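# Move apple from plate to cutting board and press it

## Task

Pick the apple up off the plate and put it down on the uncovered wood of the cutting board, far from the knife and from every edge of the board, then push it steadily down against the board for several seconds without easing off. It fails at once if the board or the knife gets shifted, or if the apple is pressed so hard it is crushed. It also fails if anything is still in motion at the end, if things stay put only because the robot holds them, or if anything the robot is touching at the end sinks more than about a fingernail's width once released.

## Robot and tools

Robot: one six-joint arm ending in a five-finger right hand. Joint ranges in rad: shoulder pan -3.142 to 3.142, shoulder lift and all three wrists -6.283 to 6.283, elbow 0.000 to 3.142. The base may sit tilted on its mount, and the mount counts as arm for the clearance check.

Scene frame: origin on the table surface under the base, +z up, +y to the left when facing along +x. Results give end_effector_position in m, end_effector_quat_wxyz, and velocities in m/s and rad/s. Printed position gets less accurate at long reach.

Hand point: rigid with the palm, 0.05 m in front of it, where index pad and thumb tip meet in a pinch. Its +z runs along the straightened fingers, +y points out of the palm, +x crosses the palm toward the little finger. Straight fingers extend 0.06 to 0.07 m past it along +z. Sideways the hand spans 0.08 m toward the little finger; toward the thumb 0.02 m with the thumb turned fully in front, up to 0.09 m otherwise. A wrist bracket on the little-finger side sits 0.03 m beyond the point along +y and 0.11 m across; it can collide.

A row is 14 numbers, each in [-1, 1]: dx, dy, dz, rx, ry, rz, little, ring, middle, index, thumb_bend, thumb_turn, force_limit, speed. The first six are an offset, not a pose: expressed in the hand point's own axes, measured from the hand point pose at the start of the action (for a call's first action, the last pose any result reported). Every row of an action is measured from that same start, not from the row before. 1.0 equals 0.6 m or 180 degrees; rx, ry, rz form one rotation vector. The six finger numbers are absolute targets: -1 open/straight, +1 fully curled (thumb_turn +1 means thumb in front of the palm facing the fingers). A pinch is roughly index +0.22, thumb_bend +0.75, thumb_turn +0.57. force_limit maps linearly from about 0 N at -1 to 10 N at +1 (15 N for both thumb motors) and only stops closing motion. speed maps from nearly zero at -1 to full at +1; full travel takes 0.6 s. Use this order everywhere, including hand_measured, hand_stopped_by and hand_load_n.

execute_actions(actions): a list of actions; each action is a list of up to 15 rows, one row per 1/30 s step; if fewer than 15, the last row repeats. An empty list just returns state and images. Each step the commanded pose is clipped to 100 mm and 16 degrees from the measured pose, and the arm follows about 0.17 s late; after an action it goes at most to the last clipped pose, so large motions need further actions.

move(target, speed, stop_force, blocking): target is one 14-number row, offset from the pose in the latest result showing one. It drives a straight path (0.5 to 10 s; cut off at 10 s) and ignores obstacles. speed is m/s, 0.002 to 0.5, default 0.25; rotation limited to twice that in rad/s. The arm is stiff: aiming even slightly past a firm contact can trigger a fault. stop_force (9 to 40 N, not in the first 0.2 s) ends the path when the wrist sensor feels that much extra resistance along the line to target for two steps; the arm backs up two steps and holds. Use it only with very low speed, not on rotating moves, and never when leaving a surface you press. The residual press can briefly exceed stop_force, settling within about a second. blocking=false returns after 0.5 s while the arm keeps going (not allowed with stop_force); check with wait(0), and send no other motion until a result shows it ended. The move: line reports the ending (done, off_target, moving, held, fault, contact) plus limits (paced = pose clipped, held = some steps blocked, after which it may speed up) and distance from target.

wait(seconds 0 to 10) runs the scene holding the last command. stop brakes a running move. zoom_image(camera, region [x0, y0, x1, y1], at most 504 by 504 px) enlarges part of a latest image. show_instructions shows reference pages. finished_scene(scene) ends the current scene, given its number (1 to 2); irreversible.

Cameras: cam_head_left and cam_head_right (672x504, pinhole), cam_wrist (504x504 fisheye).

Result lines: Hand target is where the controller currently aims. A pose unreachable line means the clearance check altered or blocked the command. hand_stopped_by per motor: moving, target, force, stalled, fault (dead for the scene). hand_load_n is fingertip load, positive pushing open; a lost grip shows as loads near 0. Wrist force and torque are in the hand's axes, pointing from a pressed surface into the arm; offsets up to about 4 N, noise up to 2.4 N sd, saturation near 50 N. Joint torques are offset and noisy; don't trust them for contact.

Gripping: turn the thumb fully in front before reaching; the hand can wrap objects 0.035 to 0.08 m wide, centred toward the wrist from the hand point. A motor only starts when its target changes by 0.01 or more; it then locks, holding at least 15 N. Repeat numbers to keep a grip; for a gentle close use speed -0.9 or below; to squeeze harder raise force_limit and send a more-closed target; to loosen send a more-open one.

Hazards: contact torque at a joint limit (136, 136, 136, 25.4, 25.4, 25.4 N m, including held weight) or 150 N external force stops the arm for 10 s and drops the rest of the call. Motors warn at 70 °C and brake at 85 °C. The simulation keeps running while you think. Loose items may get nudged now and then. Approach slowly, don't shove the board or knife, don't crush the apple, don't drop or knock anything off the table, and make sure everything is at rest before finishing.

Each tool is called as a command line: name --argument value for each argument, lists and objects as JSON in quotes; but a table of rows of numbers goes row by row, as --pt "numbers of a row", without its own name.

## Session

execute_actions --actions '[]'

Scene clock: 0.00 s.
end_effector_position=(+0.1833, -0.0932, +0.1823) hand_measured=(-1.000, -1.000, -1.000, -1.000, -1.000, -1.000) hand_load_n=(+0.0, +0.0, +0.0, +0.0, +0.0, +0.0) hand_stopped_by=(target, target, target, target, target, target) hand_force_limit=0.00 hand_speed=-0.80 end_effector_quat_wxyz=(-0.268, -0.239, +0.913, -0.191) end_effector_velocity=(-0.001, +0.000, +0.000) end_effector_angular_velocity=(+0.000, +0.003, -0.000)
Joint positions: [-0.693 -0.849  2.225  0.282  2.029 -2.753]
Joint velocities: [ 0.    -0.     0.001  0.001  0.002  0.   ]
Joint torques (N m, as the arm reports them, + toward a larger angle): no reading
Wrist force (N, on the end effector, along its own x y z axes, offset not removed): no reading
Wrist torque (N m, same axes, about the end effector's origin, offset not removed): no reading
Hand target: +0.183, -0.093, +0.182; -0.268, -0.239, +0.913, -0.191

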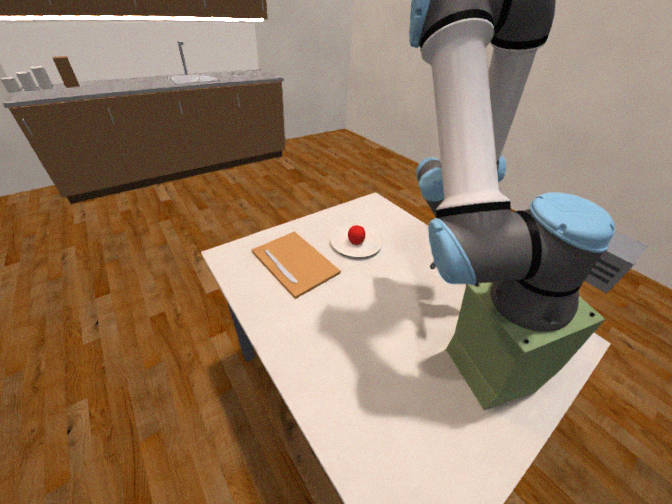

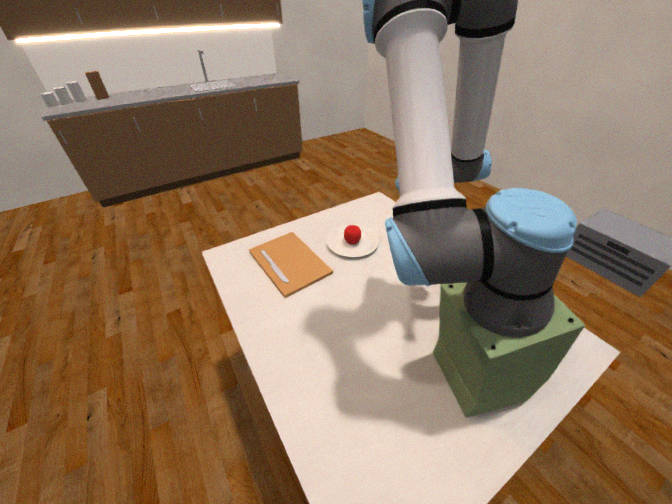

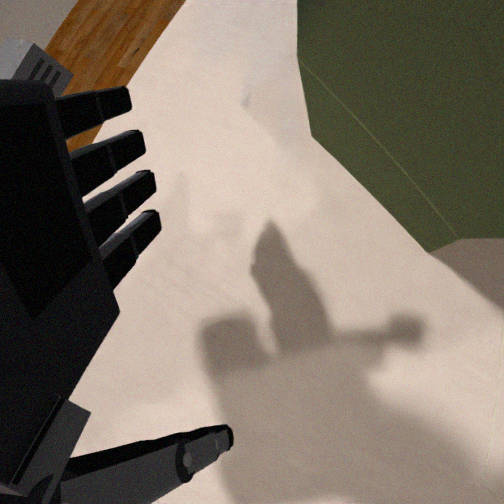

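zoom_image --camera "cam_head_left" --region '[310, 170, 430, 270]'

zoom_image --camera "cam_head_left" --region '[240, 200, 380, 330]'

Region (310, 170, 430, 270) of cam_head_left's 672x504 image, scaled by 4.200, with more detail than that image has.

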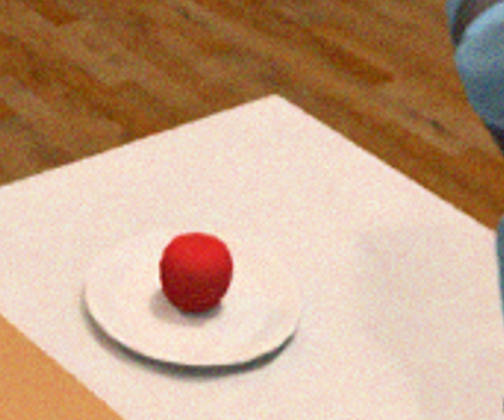

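Region (240, 200, 380, 330) of cam_head_left's 672x504 image, scaled by 3.600, with more detail than that image has; it fills the top 468 rows of this view, and the rest is white.

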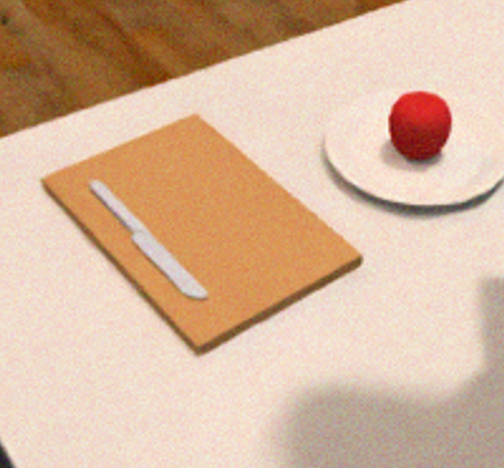

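move --target '[-0.617,-0.338,-0.220,0.253,-0.337,-0.221,-1,-1,-1,-1,-1,1,0,0.5]' --speed 0.35

zoom_image --camera "cam_head_left" --region '[310, 170, 430, 270]'

Scene clock: 4.43 s.
end_effector_position=(+0.6195, -0.0714, +0.1152) hand_measured=(-1.000, -1.000, -1.000, -1.000, -1.000, +1.000) hand_load_n=(+0.0, +0.0, +0.0, +0.0, +0.0, +0.0) hand_stopped_by=(target, target, target, target, target, target) hand_force_limit=0.00 hand_speed=0.50 end_effector_quat_wxyz=(-0.269, +0.653, -0.654, +0.271) end_effector_velocity=(+0.003, -0.001, -0.000) end_effector_angular_velocity=(+0.000, -0.004, +0.006)
Joint positions: [-0.519 -0.675  1.657 -0.168  1.071 -3.34 ]
Joint velocities: [ 0.     0.005 -0.01   0.001 -0.005 -0.002]
Joint torques (N m, as the arm reports them, + toward a larger angle): [ -1.92 -31.31 -24.06   2.6   -1.65  -1.02]
Wrist force (N, on the end effector, along its own x y z axes, offset not removed): [-1.9 1.5 1.9]
Wrist torque (N m, same axes, about the end effector's origin, offset not removed): [0.20 0.31 -0.20]
Hand target: +0.620, -0.071, +0.115; -0.269, +0.653, -0.654, +0.271
Off the commanded pose: 0.001 m, 0 deg.
move: done

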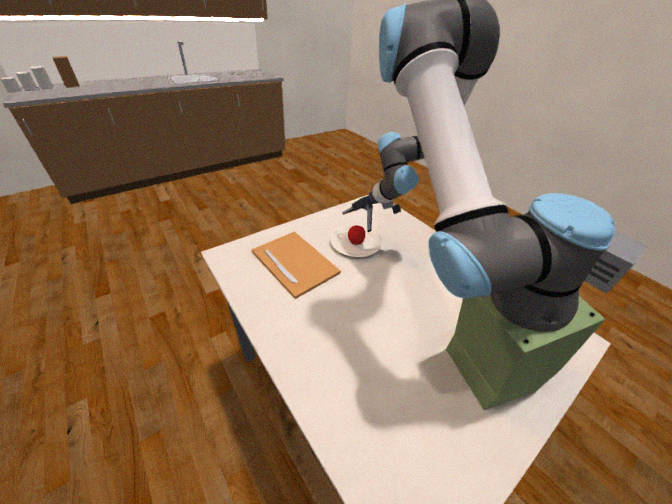

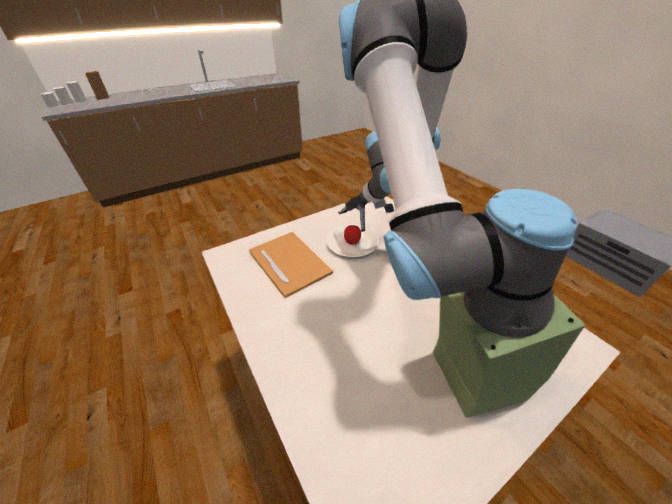

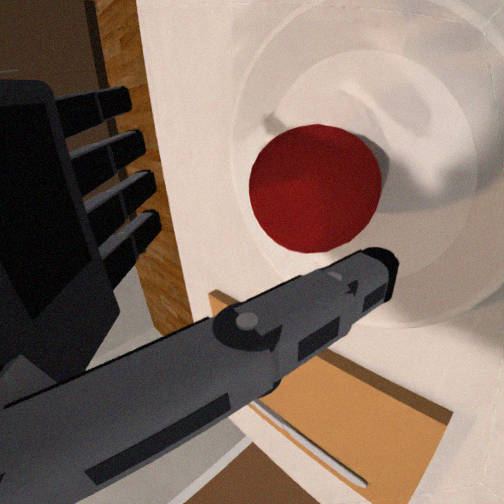

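Region (310, 170, 430, 270) of cam_head_left's 672x504 image, scaled by 4.200, with more detail than that image has.

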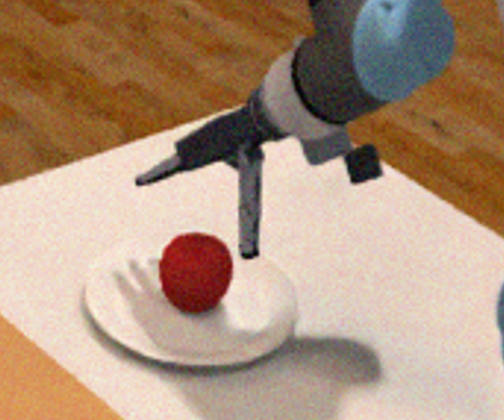

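move --target '[0,0.0815,0.0863,0,0,0,-1,-1,-1,-1,-1,1,0,0.5]' --speed 0.1

zoom_image --camera "cam_head_left" --region '[310, 170, 430, 270]'

Scene clock: 6.07 s.
end_effector_position=(+0.6213, -0.0716, +0.0444) hand_measured=(-1.000, -1.000, -1.000, -1.000, -1.000, +1.000) hand_load_n=(+0.0, +0.0, +0.0, +0.0, +0.0, +0.0) hand_stopped_by=(target, target, target, target, target, target) hand_force_limit=0.00 hand_speed=0.50 end_effector_quat_wxyz=(-0.269, +0.653, -0.654, +0.271) end_effector_velocity=(+0.001, +0.000, -0.002) end_effector_angular_velocity=(-0.001, -0.001, +0.002)
Joint positions: [-0.485 -0.533  1.607 -0.273  1.095 -3.312]
Joint velocities: [ 0.002  0.004 -0.004 -0.003  0.001  0.   ]
Joint torques (N m, as the arm reports them, + toward a larger angle): [ -1.67 -32.54 -21.61  -0.67   1.32   1.37]
Wrist force (N, on the end effector, along its own x y z axes, offset not removed): [-1.3 1.4 1.7]
Wrist torque (N m, same axes, about the end effector's origin, offset not removed): [0.27 0.18 -0.21]
Hand target: +0.621, -0.072, +0.044; -0.269, +0.653, -0.654, +0.271
Off the commanded pose: 0.000 m, 0 deg.
move: done

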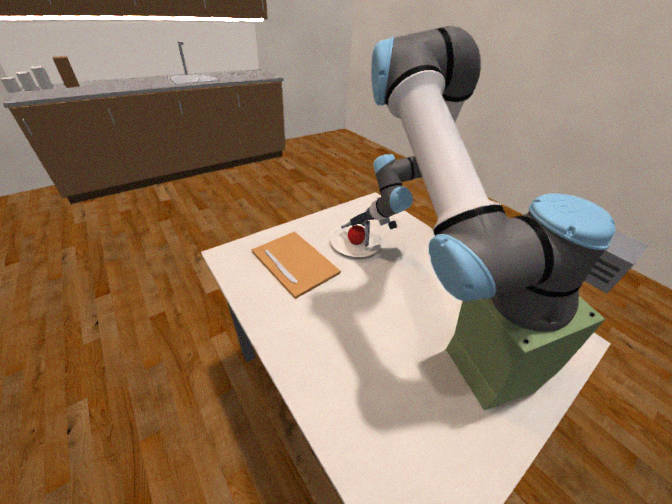

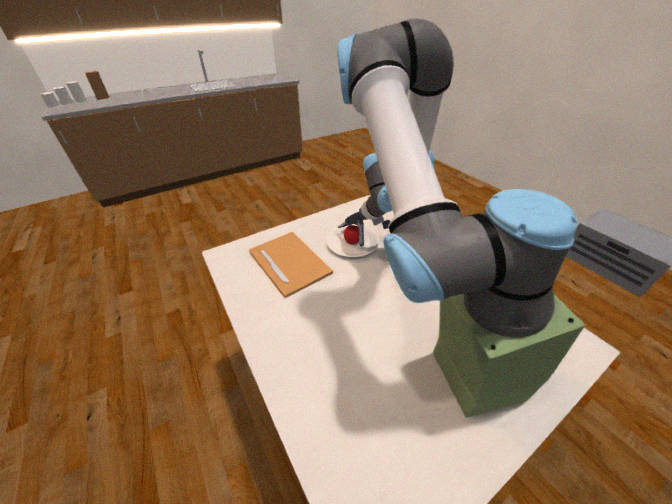

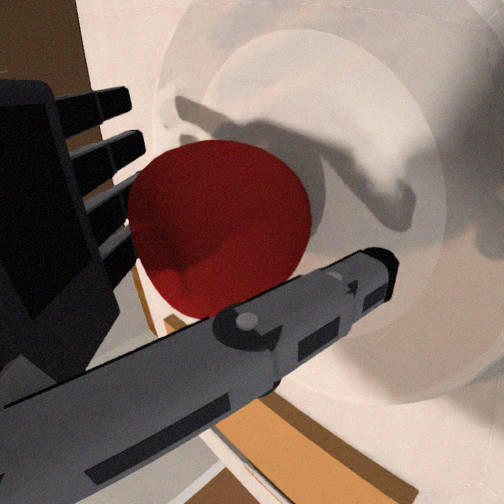

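Region (310, 170, 430, 270) of cam_head_left's 672x504 image, scaled by 4.200, with more detail than that image has.

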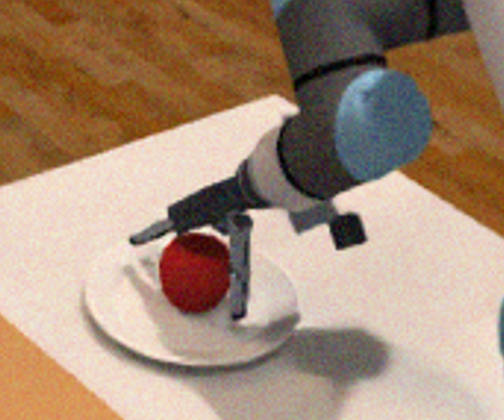

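Same configuration as before. Close.

execute_actions --actions '[[[0,0,0,0,0,0,1,1,1,1,1,1,0.2,-0.5]],[[0,0,0,0,0,0,1,1,1,1,1,1,0.2,-0.5]],[[0,0,0,0,0,0,1,1,1,1,1,1,0.2,-0.5]]]'

Scene clock: 7.83 s.
end_effector_position=(+0.6213, -0.0716, +0.0444) hand_measured=(+0.164, -0.092, -0.282, -0.256, -0.564, +1.000) hand_load_n=(+0.0, +10.5, +0.0, +5.5, +15.5, +4.5) hand_stopped_by=(moving, force, force, force, force, target) hand_force_limit=0.20 hand_speed=-0.50 end_effector_quat_wxyz=(-0.269, +0.653, -0.654, +0.271) end_effector_velocity=(-0.001, +0.000, +0.000) end_effector_angular_velocity=(+0.001, +0.002, -0.001)
Joint positions: [-0.485 -0.533  1.607 -0.273  1.095 -3.312]
Joint velocities: [ 0.    -0.001  0.001  0.001  0.     0.001]
Joint torques (N m, as the arm reports them, + toward a larger angle): [-16.46 -43.43  -1.52   1.99  -0.92  -0.84]
Wrist force (N, on the end effector, along its own x y z axes, offset not removed): [-0.7 0.0 3.5]
Wrist torque (N m, same axes, about the end effector's origin, offset not removed): [-0.04 0.10 -0.16]
Hand target: +0.621, -0.072, +0.044; -0.269, +0.653, -0.654, +0.271
Off the commanded pose: 0.000 m, 0 deg.

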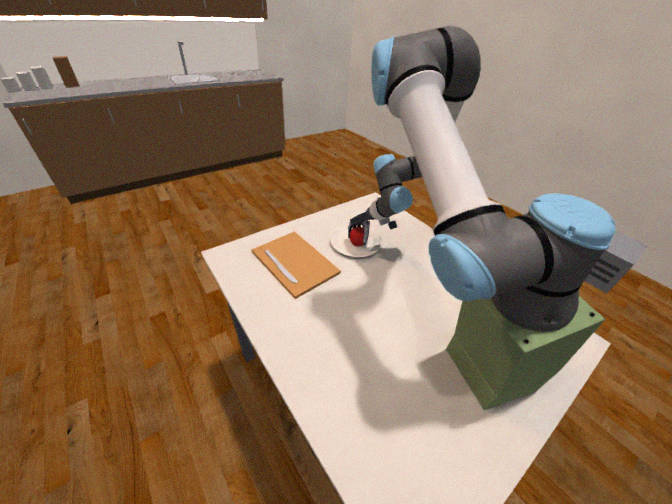

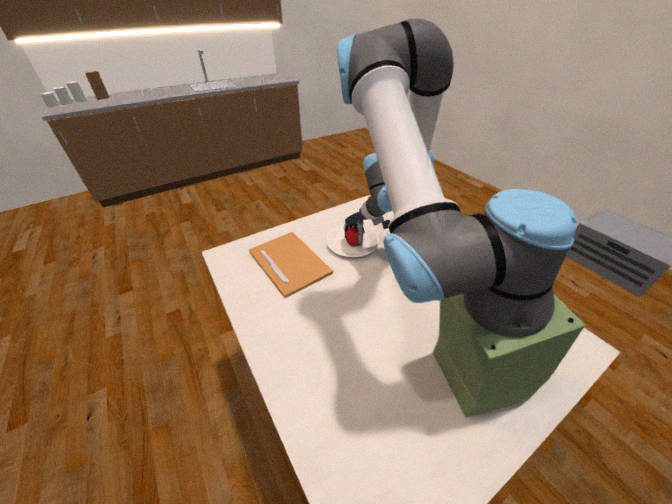

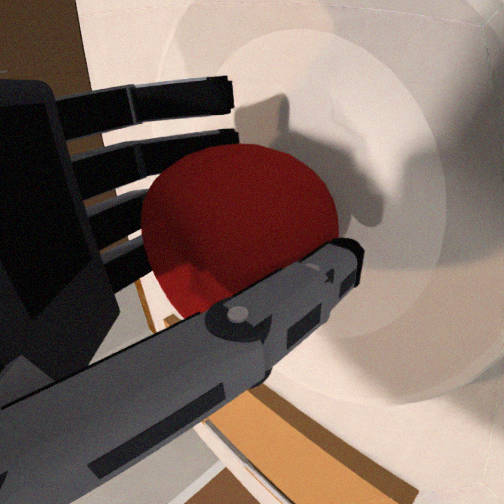

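move --target '[0,-0.059,-0.059,0,0,0,1,1,1,1,1,1,0.2,-0.5]' --speed 0.12

move --target '[-0.421,0.0055,0.0567,0,0,0,1,1,1,1,1,1,0.2,-0.5]' --speed 0.2

zoom_image --camera "cam_head_left" --region '[240, 200, 380, 330]'

zoom_image --camera "cam_head_right" --region '[240, 200, 380, 330]'

Scene clock: 10.10 s.
end_effector_position=(+0.6215, -0.0715, +0.0941) hand_measured=(+1.000, -0.092, -0.282, -0.256, -0.564, +1.000) hand_load_n=(+0.0, +10.5, +0.0, +5.5, +15.5, +5.0) hand_stopped_by=(target, force, force, force, force, target) hand_force_limit=0.20 hand_speed=-0.50 end_effector_quat_wxyz=(-0.269, +0.653, -0.654, +0.271) end_effector_velocity=(+0.001, -0.000, +0.004) end_effector_angular_velocity=(+0.001, -0.003, +0.002)
Joint positions: [-0.507 -0.632  1.641 -0.199  1.079 -3.33 ]
Joint velocities: [-0.002 -0.007  0.     0.004 -0.004 -0.001]
Joint torques (N m, as the arm reports them, + toward a larger angle): [-18.6  -49.66   1.86   2.13  -1.64  -0.96]
Wrist force (N, on the end effector, along its own x y z axes, offset not removed): [-1.1 1.2 3.6]
Wrist torque (N m, same axes, about the end effector's origin, offset not removed): [0.00 0.17 -0.18]
Hand target: +0.621, -0.072, +0.094; -0.269, +0.653, -0.654, +0.271
Off the commanded pose: 0.000 m, 0 deg.
move: done

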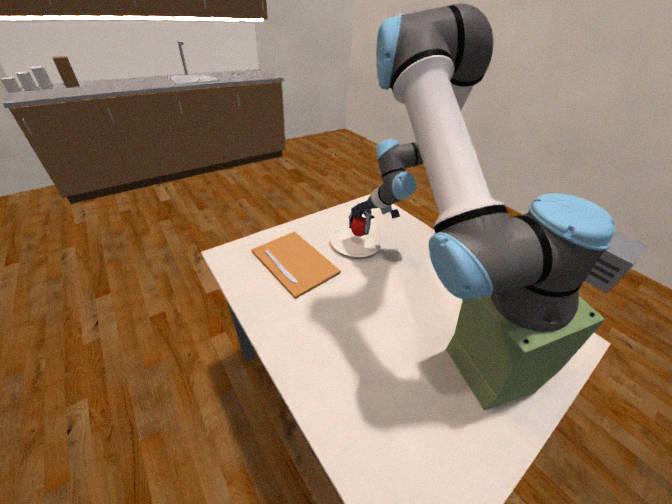

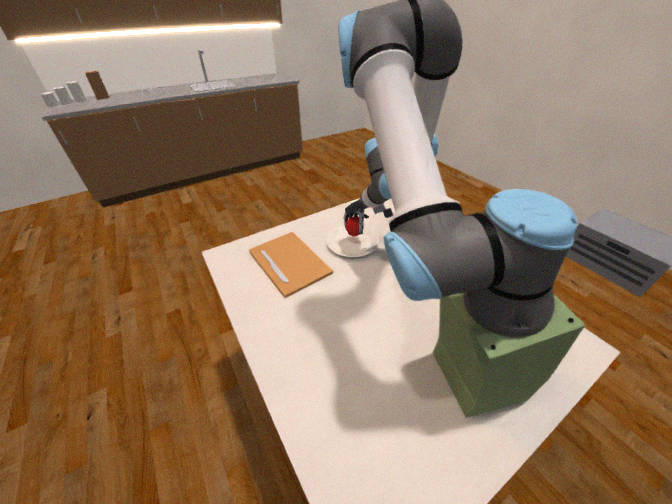

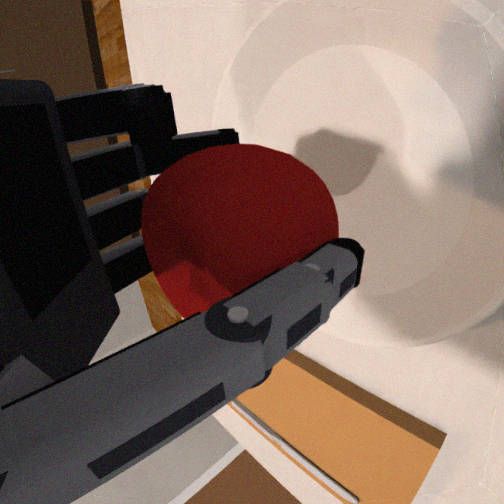

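Scene clock: 12.00 s.
end_effector_position=(+0.6440, +0.1806, +0.0671) hand_measured=(+1.000, -0.092, -0.282, -0.256, -0.564, +1.000) hand_load_n=(+0.0, +10.5, +0.0, +5.5, +15.5, +5.0) hand_stopped_by=(target, force, force, force, force, target) hand_force_limit=0.20 hand_speed=-0.50 end_effector_quat_wxyz=(-0.269, +0.653, -0.654, +0.271) end_effector_velocity=(+0.000, +0.002, -0.000) end_effector_angular_velocity=(-0.002, +0.000, -0.001)
Joint positions: [ 0.002 -0.664  1.565 -0.202  1.455 -2.966]
Joint velocities: [ 0.005  0.001 -0.005  0.004  0.006  0.003]
Joint torques (N m, as the arm reports them, + toward a larger angle): [  1.58 -35.79 -24.27   1.91   1.62   1.58]
Wrist force (N, on the end effector, along its own x y z axes, offset not removed): [-2.2 2.1 3.7]
Wrist torque (N m, same axes, about the end effector's origin, offset not removed): [0.07 0.31 -0.27]
Hand target: +0.644, +0.181, +0.067; -0.269, +0.653, -0.654, +0.271
Off the commanded pose: 0.000 m, 0 deg.
move: done

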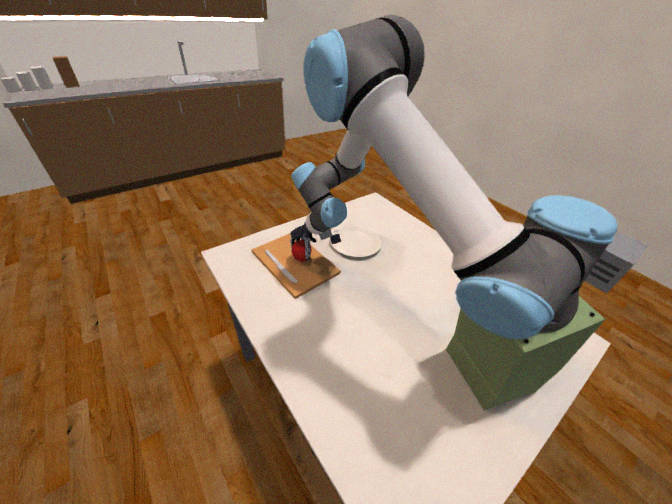

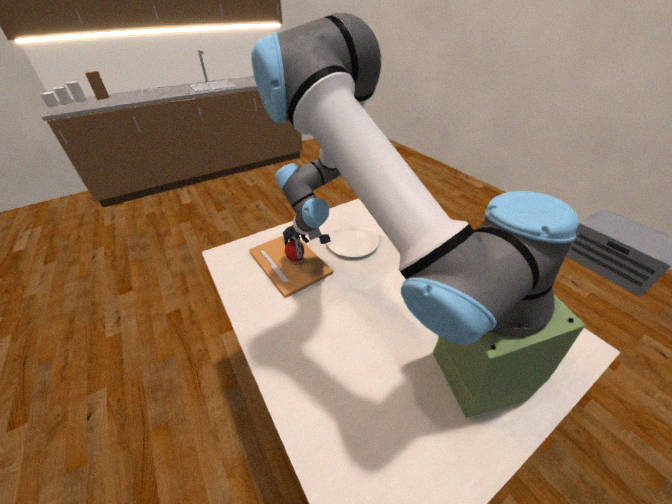

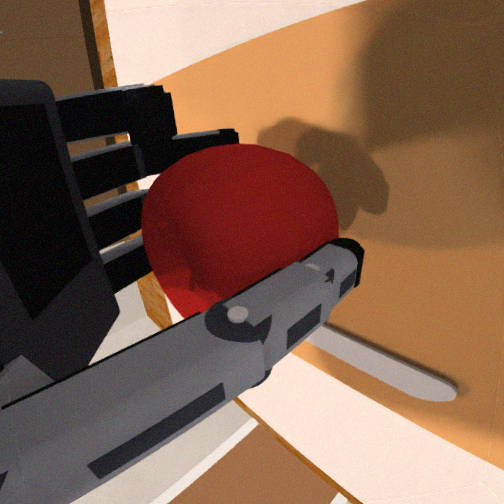

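Region (240, 200, 380, 330) of cam_head_left's 672x504 image, scaled by 3.600, with more detail than that image has; it fills the top 468 rows of this view, and the rest is white.

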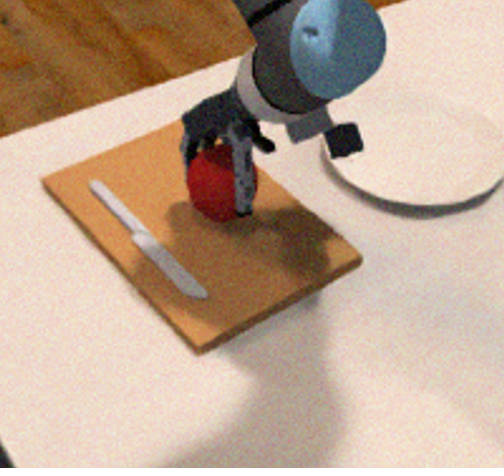

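Region (240, 200, 380, 330) of cam_head_right's 672x504 image, scaled by 3.600, with more detail than that image has; it fills the top 468 rows of this view, and the rest is white.

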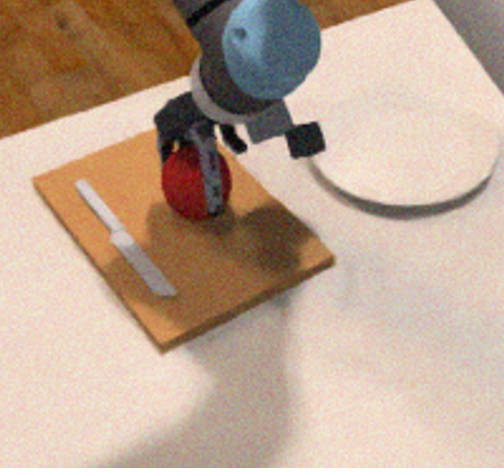

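move --target '[0,0.013,0.013,0,0,0,1,1,1,1,1,1,0.2,-0.5]' --speed 0.05

move --target '[0,0.02,0.02,0,0,0,1,1,1,1,1,1,0.2,-0.5]' --speed 0.005 --stop_force 12

wait --seconds 1

Scene clock: 13.23 s.
end_effector_position=(+0.6439, +0.1806, +0.0564) hand_measured=(+1.000, -0.092, -0.282, -0.256, -0.564, +1.000) hand_load_n=(+0.0, +10.5, +0.0, +5.5, +15.5, +5.0) hand_stopped_by=(target, force, force, force, force, target) hand_force_limit=0.20 hand_speed=-0.50 end_effector_quat_wxyz=(-0.269, +0.653, -0.654, +0.271) end_effector_velocity=(-0.001, -0.000, -0.003) end_effector_angular_velocity=(+0.001, +0.002, +0.000)
Joint positions: [ 0.007 -0.643  1.557 -0.216  1.458 -2.963]
Joint velocities: [-0.     0.005 -0.    -0.002 -0.001  0.   ]
Joint torques (N m, as the arm reports them, + toward a larger angle): [ -0.16 -35.78 -25.21  -1.27   1.55   1.53]
Wrist force (N, on the end effector, along its own x y z axes, offset not removed): [-1.5 2.4 3.2]
Wrist torque (N m, same axes, about the end effector's origin, offset not removed): [0.20 0.35 -0.14]
Hand target: +0.644, +0.181, +0.056; -0.269, +0.653, -0.654, +0.271
Off the commanded pose: 0.000 m, 0 deg.
move: done

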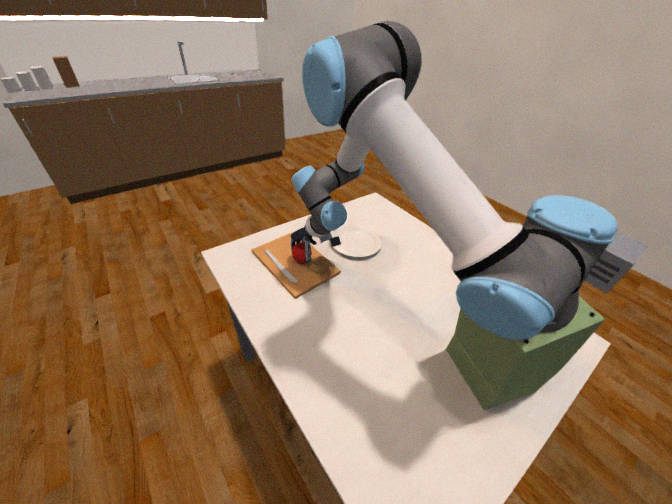

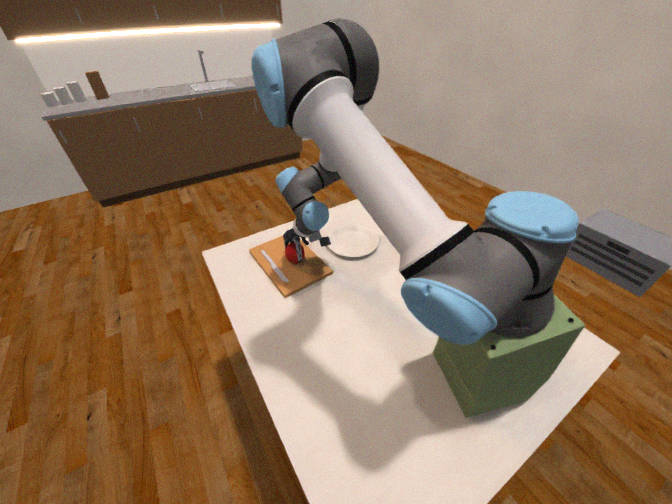

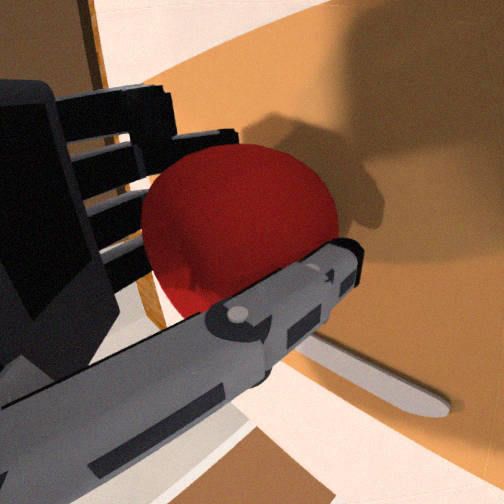

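Scene clock: 14.63 s.
end_effector_position=(+0.6441, +0.1806, +0.0513) hand_measured=(+1.000, -0.092, -0.282, -0.256, -0.564, +1.000) hand_load_n=(+0.0, +9.5, +0.0, +3.5, +16.0, +3.0) hand_stopped_by=(target, force, force, force, force, target) hand_force_limit=0.20 hand_speed=-0.50 end_effector_quat_wxyz=(-0.269, +0.653, -0.654, +0.271) end_effector_velocity=(+0.002, -0.000, +0.003) end_effector_angular_velocity=(-0.002, -0.002, -0.002)
Joint positions: [ 0.009 -0.633  1.552 -0.222  1.46  -2.962]
Joint velocities: [ 0.    -0.004 -0.002  0.004  0.003  0.   ]
Joint torques (N m, as the arm reports them, + toward a larger angle): [-10.28 -45.47  -1.41   1.16  -0.03   0.29]
Wrist force (N, on the end effector, along its own x y z axes, offset not removed): [2.1 -6.9 -11.6]
Wrist torque (N m, same axes, about the end effector's origin, offset not removed): [-0.38 0.28 -0.33]
Hand target: +0.644, +0.181, +0.052; -0.269, +0.653, -0.654, +0.271
Off the commanded pose: 0.012 m, 0 deg.
move: contact

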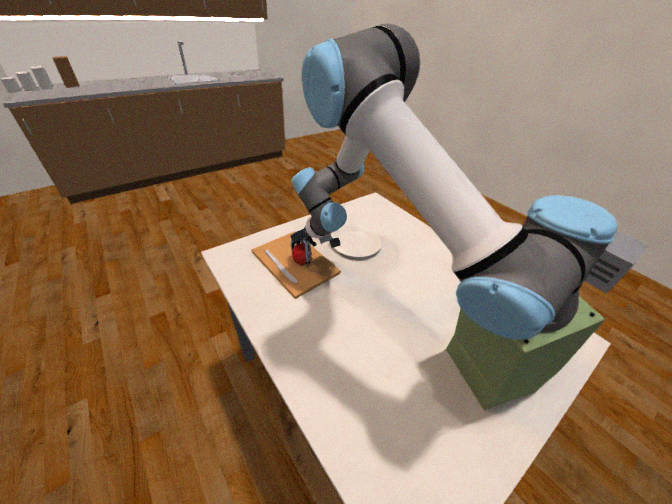

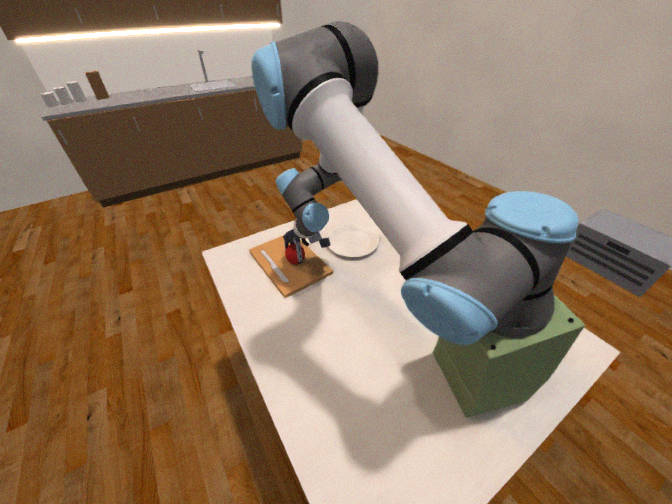

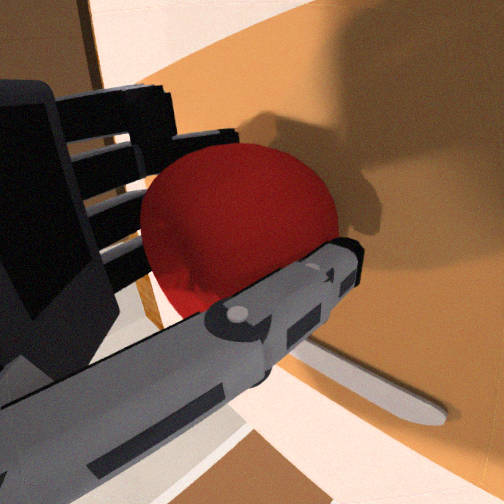

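Scene clock: 15.63 s.
end_effector_position=(+0.6440, +0.1805, +0.0515) hand_measured=(+1.000, -0.092, -0.282, -0.256, -0.564, +1.000) hand_load_n=(+0.0, +10.5, +0.0, +5.0, +15.5, +4.0) hand_stopped_by=(target, force, force, force, force, target) hand_force_limit=0.20 hand_speed=-0.50 end_effector_quat_wxyz=(-0.269, +0.653, -0.654, +0.271) end_effector_velocity=(-0.000, -0.000, -0.001) end_effector_angular_velocity=(-0.002, +0.001, +0.000)
Joint positions: [ 0.009 -0.633  1.553 -0.222  1.46  -2.962]
Joint velocities: [ 0.001  0.001 -0.     0.     0.001 -0.001]
Joint torques (N m, as the arm reports them, + toward a larger angle): [-18.03 -47.99   2.72   2.36  -1.54  -0.92]
Wrist force (N, on the end effector, along its own x y z axes, offset not removed): [0.5 -2.3 -4.3]
Wrist torque (N m, same axes, about the end effector's origin, offset not removed): [0.19 0.22 -0.14]
Hand target: +0.644, +0.181, +0.052; -0.269, +0.653, -0.654, +0.271
Off the commanded pose: 0.012 m, 0 deg.
wait: 1.00 s; at rest by 0.17 s

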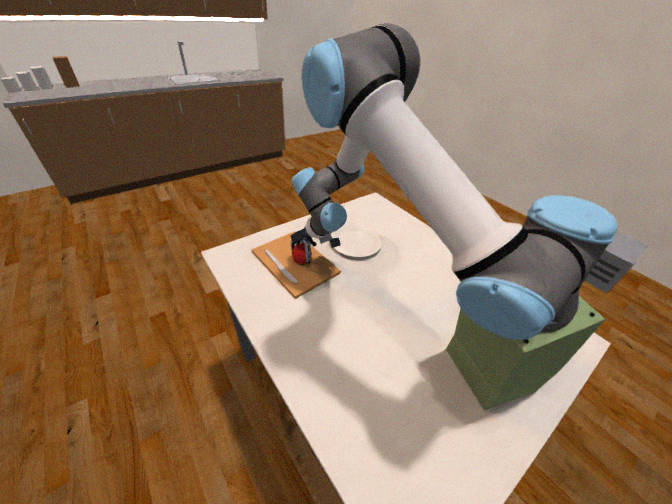

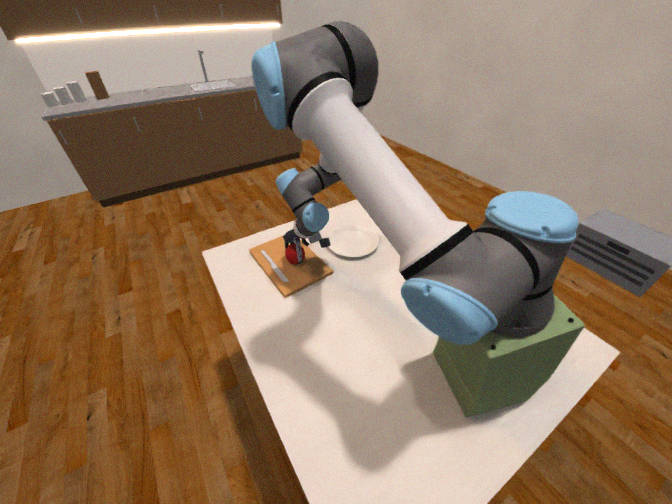

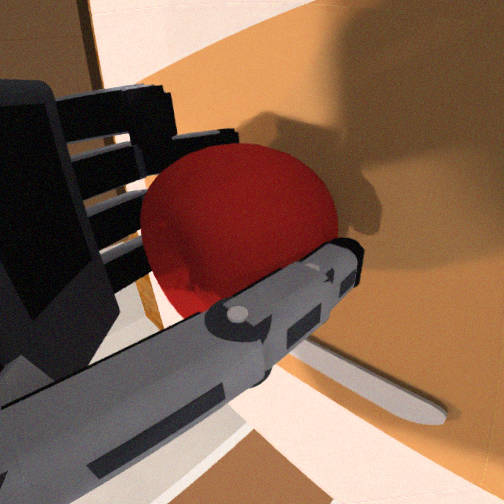

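execute_actions --actions '[[[0,0.0003,0.0003,0,0,0,1,1,1,1,1,1,0.2,-0.5]]]'

wait --seconds 2

Scene clock: 16.33 s.
end_effector_position=(+0.6439, +0.1805, +0.0513) hand_measured=(+1.000, -0.092, -0.282, -0.256, -0.564, +1.000) hand_load_n=(+0.0, +10.0, +0.0, +5.0, +15.5, +3.5) hand_stopped_by=(target, force, force, force, force, target) hand_force_limit=0.20 hand_speed=-0.50 end_effector_quat_wxyz=(-0.269, +0.653, -0.654, +0.271) end_effector_velocity=(+0.000, +0.001, +0.000) end_effector_angular_velocity=(+0.001, -0.001, +0.001)
Joint positions: [ 0.009 -0.633  1.553 -0.222  1.46  -2.962]
Joint velocities: [ 0.001 -0.    -0.001  0.    -0.     0.001]
Joint torques (N m, as the arm reports them, + toward a larger angle): [  1.5  -29.06 -21.17  -0.73  -0.06   1.1 ]
Wrist force (N, on the end effector, along its own x y z axes, offset not removed): [1.3 -7.8 -7.4]
Wrist torque (N m, same axes, about the end effector's origin, offset not removed): [-0.11 0.06 -0.25]
Hand target: +0.644, +0.181, +0.051; -0.269, +0.653, -0.654, +0.271
Off the commanded pose: 0.000 m, 0 deg.

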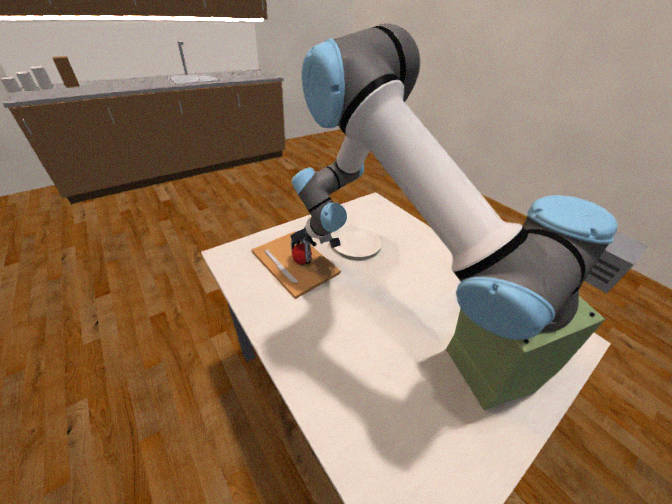

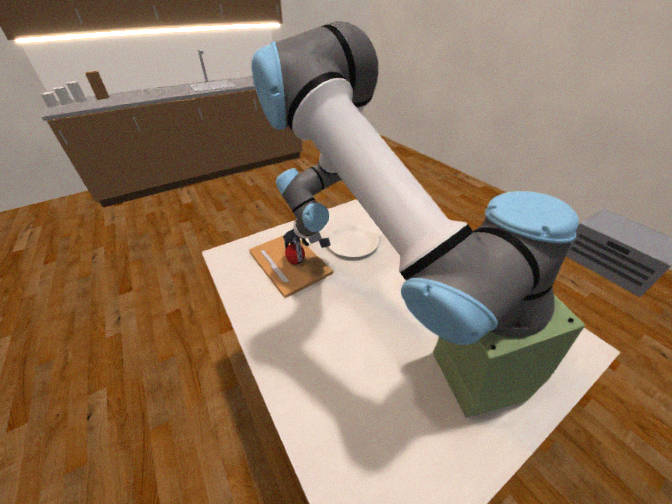

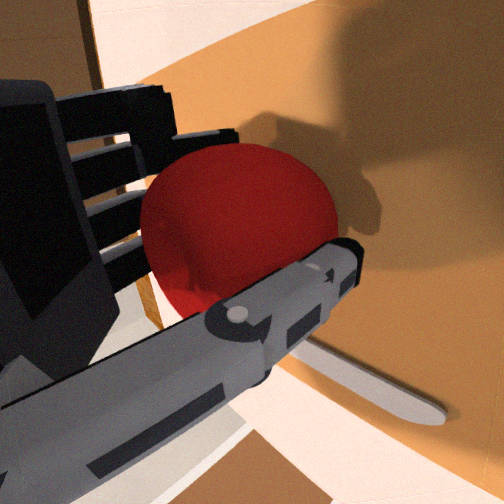

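Scene clock: 18.33 s.
end_effector_position=(+0.6440, +0.1805, +0.0513) hand_measured=(+1.000, -0.092, -0.282, -0.256, -0.564, +1.000) hand_load_n=(+0.0, +10.0, +0.0, +4.5, +15.5, +3.5) hand_stopped_by=(target, force, force, force, force, target) hand_force_limit=0.20 hand_speed=-0.50 end_effector_quat_wxyz=(-0.269, +0.653, -0.654, +0.271) end_effector_velocity=(+0.001, -0.000, +0.000) end_effector_angular_velocity=(-0.002, -0.001, +0.000)
Joint positions: [ 0.009 -0.633  1.553 -0.222  1.46  -2.962]
Joint velocities: [-0.     0.    -0.001 -0.     0.001 -0.001]
Joint torques (N m, as the arm reports them, + toward a larger angle): [  1.76 -29.19 -22.74  -0.92   1.22   1.4 ]
Wrist force (N, on the end effector, along its own x y z axes, offset not removed): [1.8 -7.8 -7.1]
Wrist torque (N m, same axes, about the end effector's origin, offset not removed): [-0.34 0.03 -0.22]
Hand target: +0.644, +0.181, +0.051; -0.269, +0.653, -0.654, +0.271
Off the commanded pose: 0.000 m, 0 deg.
wait: 2.00 s; at rest by 0.17 s

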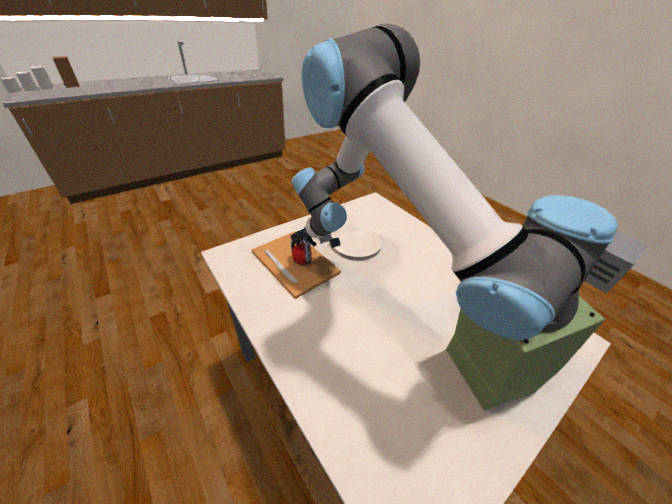

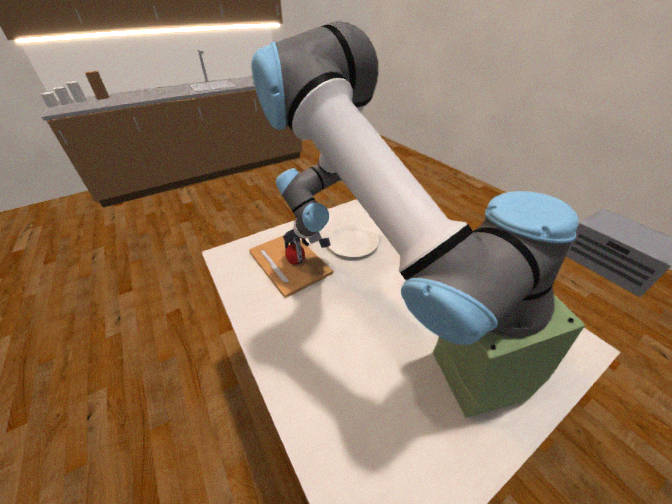

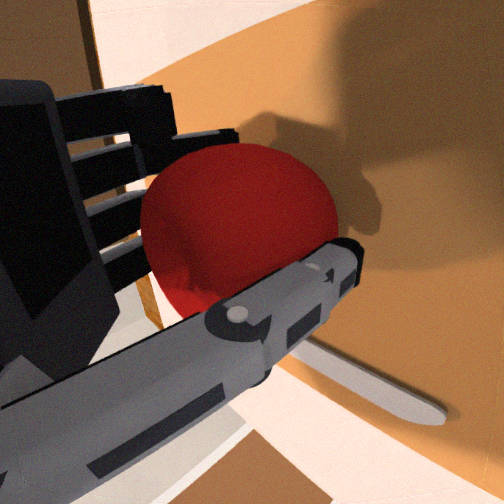

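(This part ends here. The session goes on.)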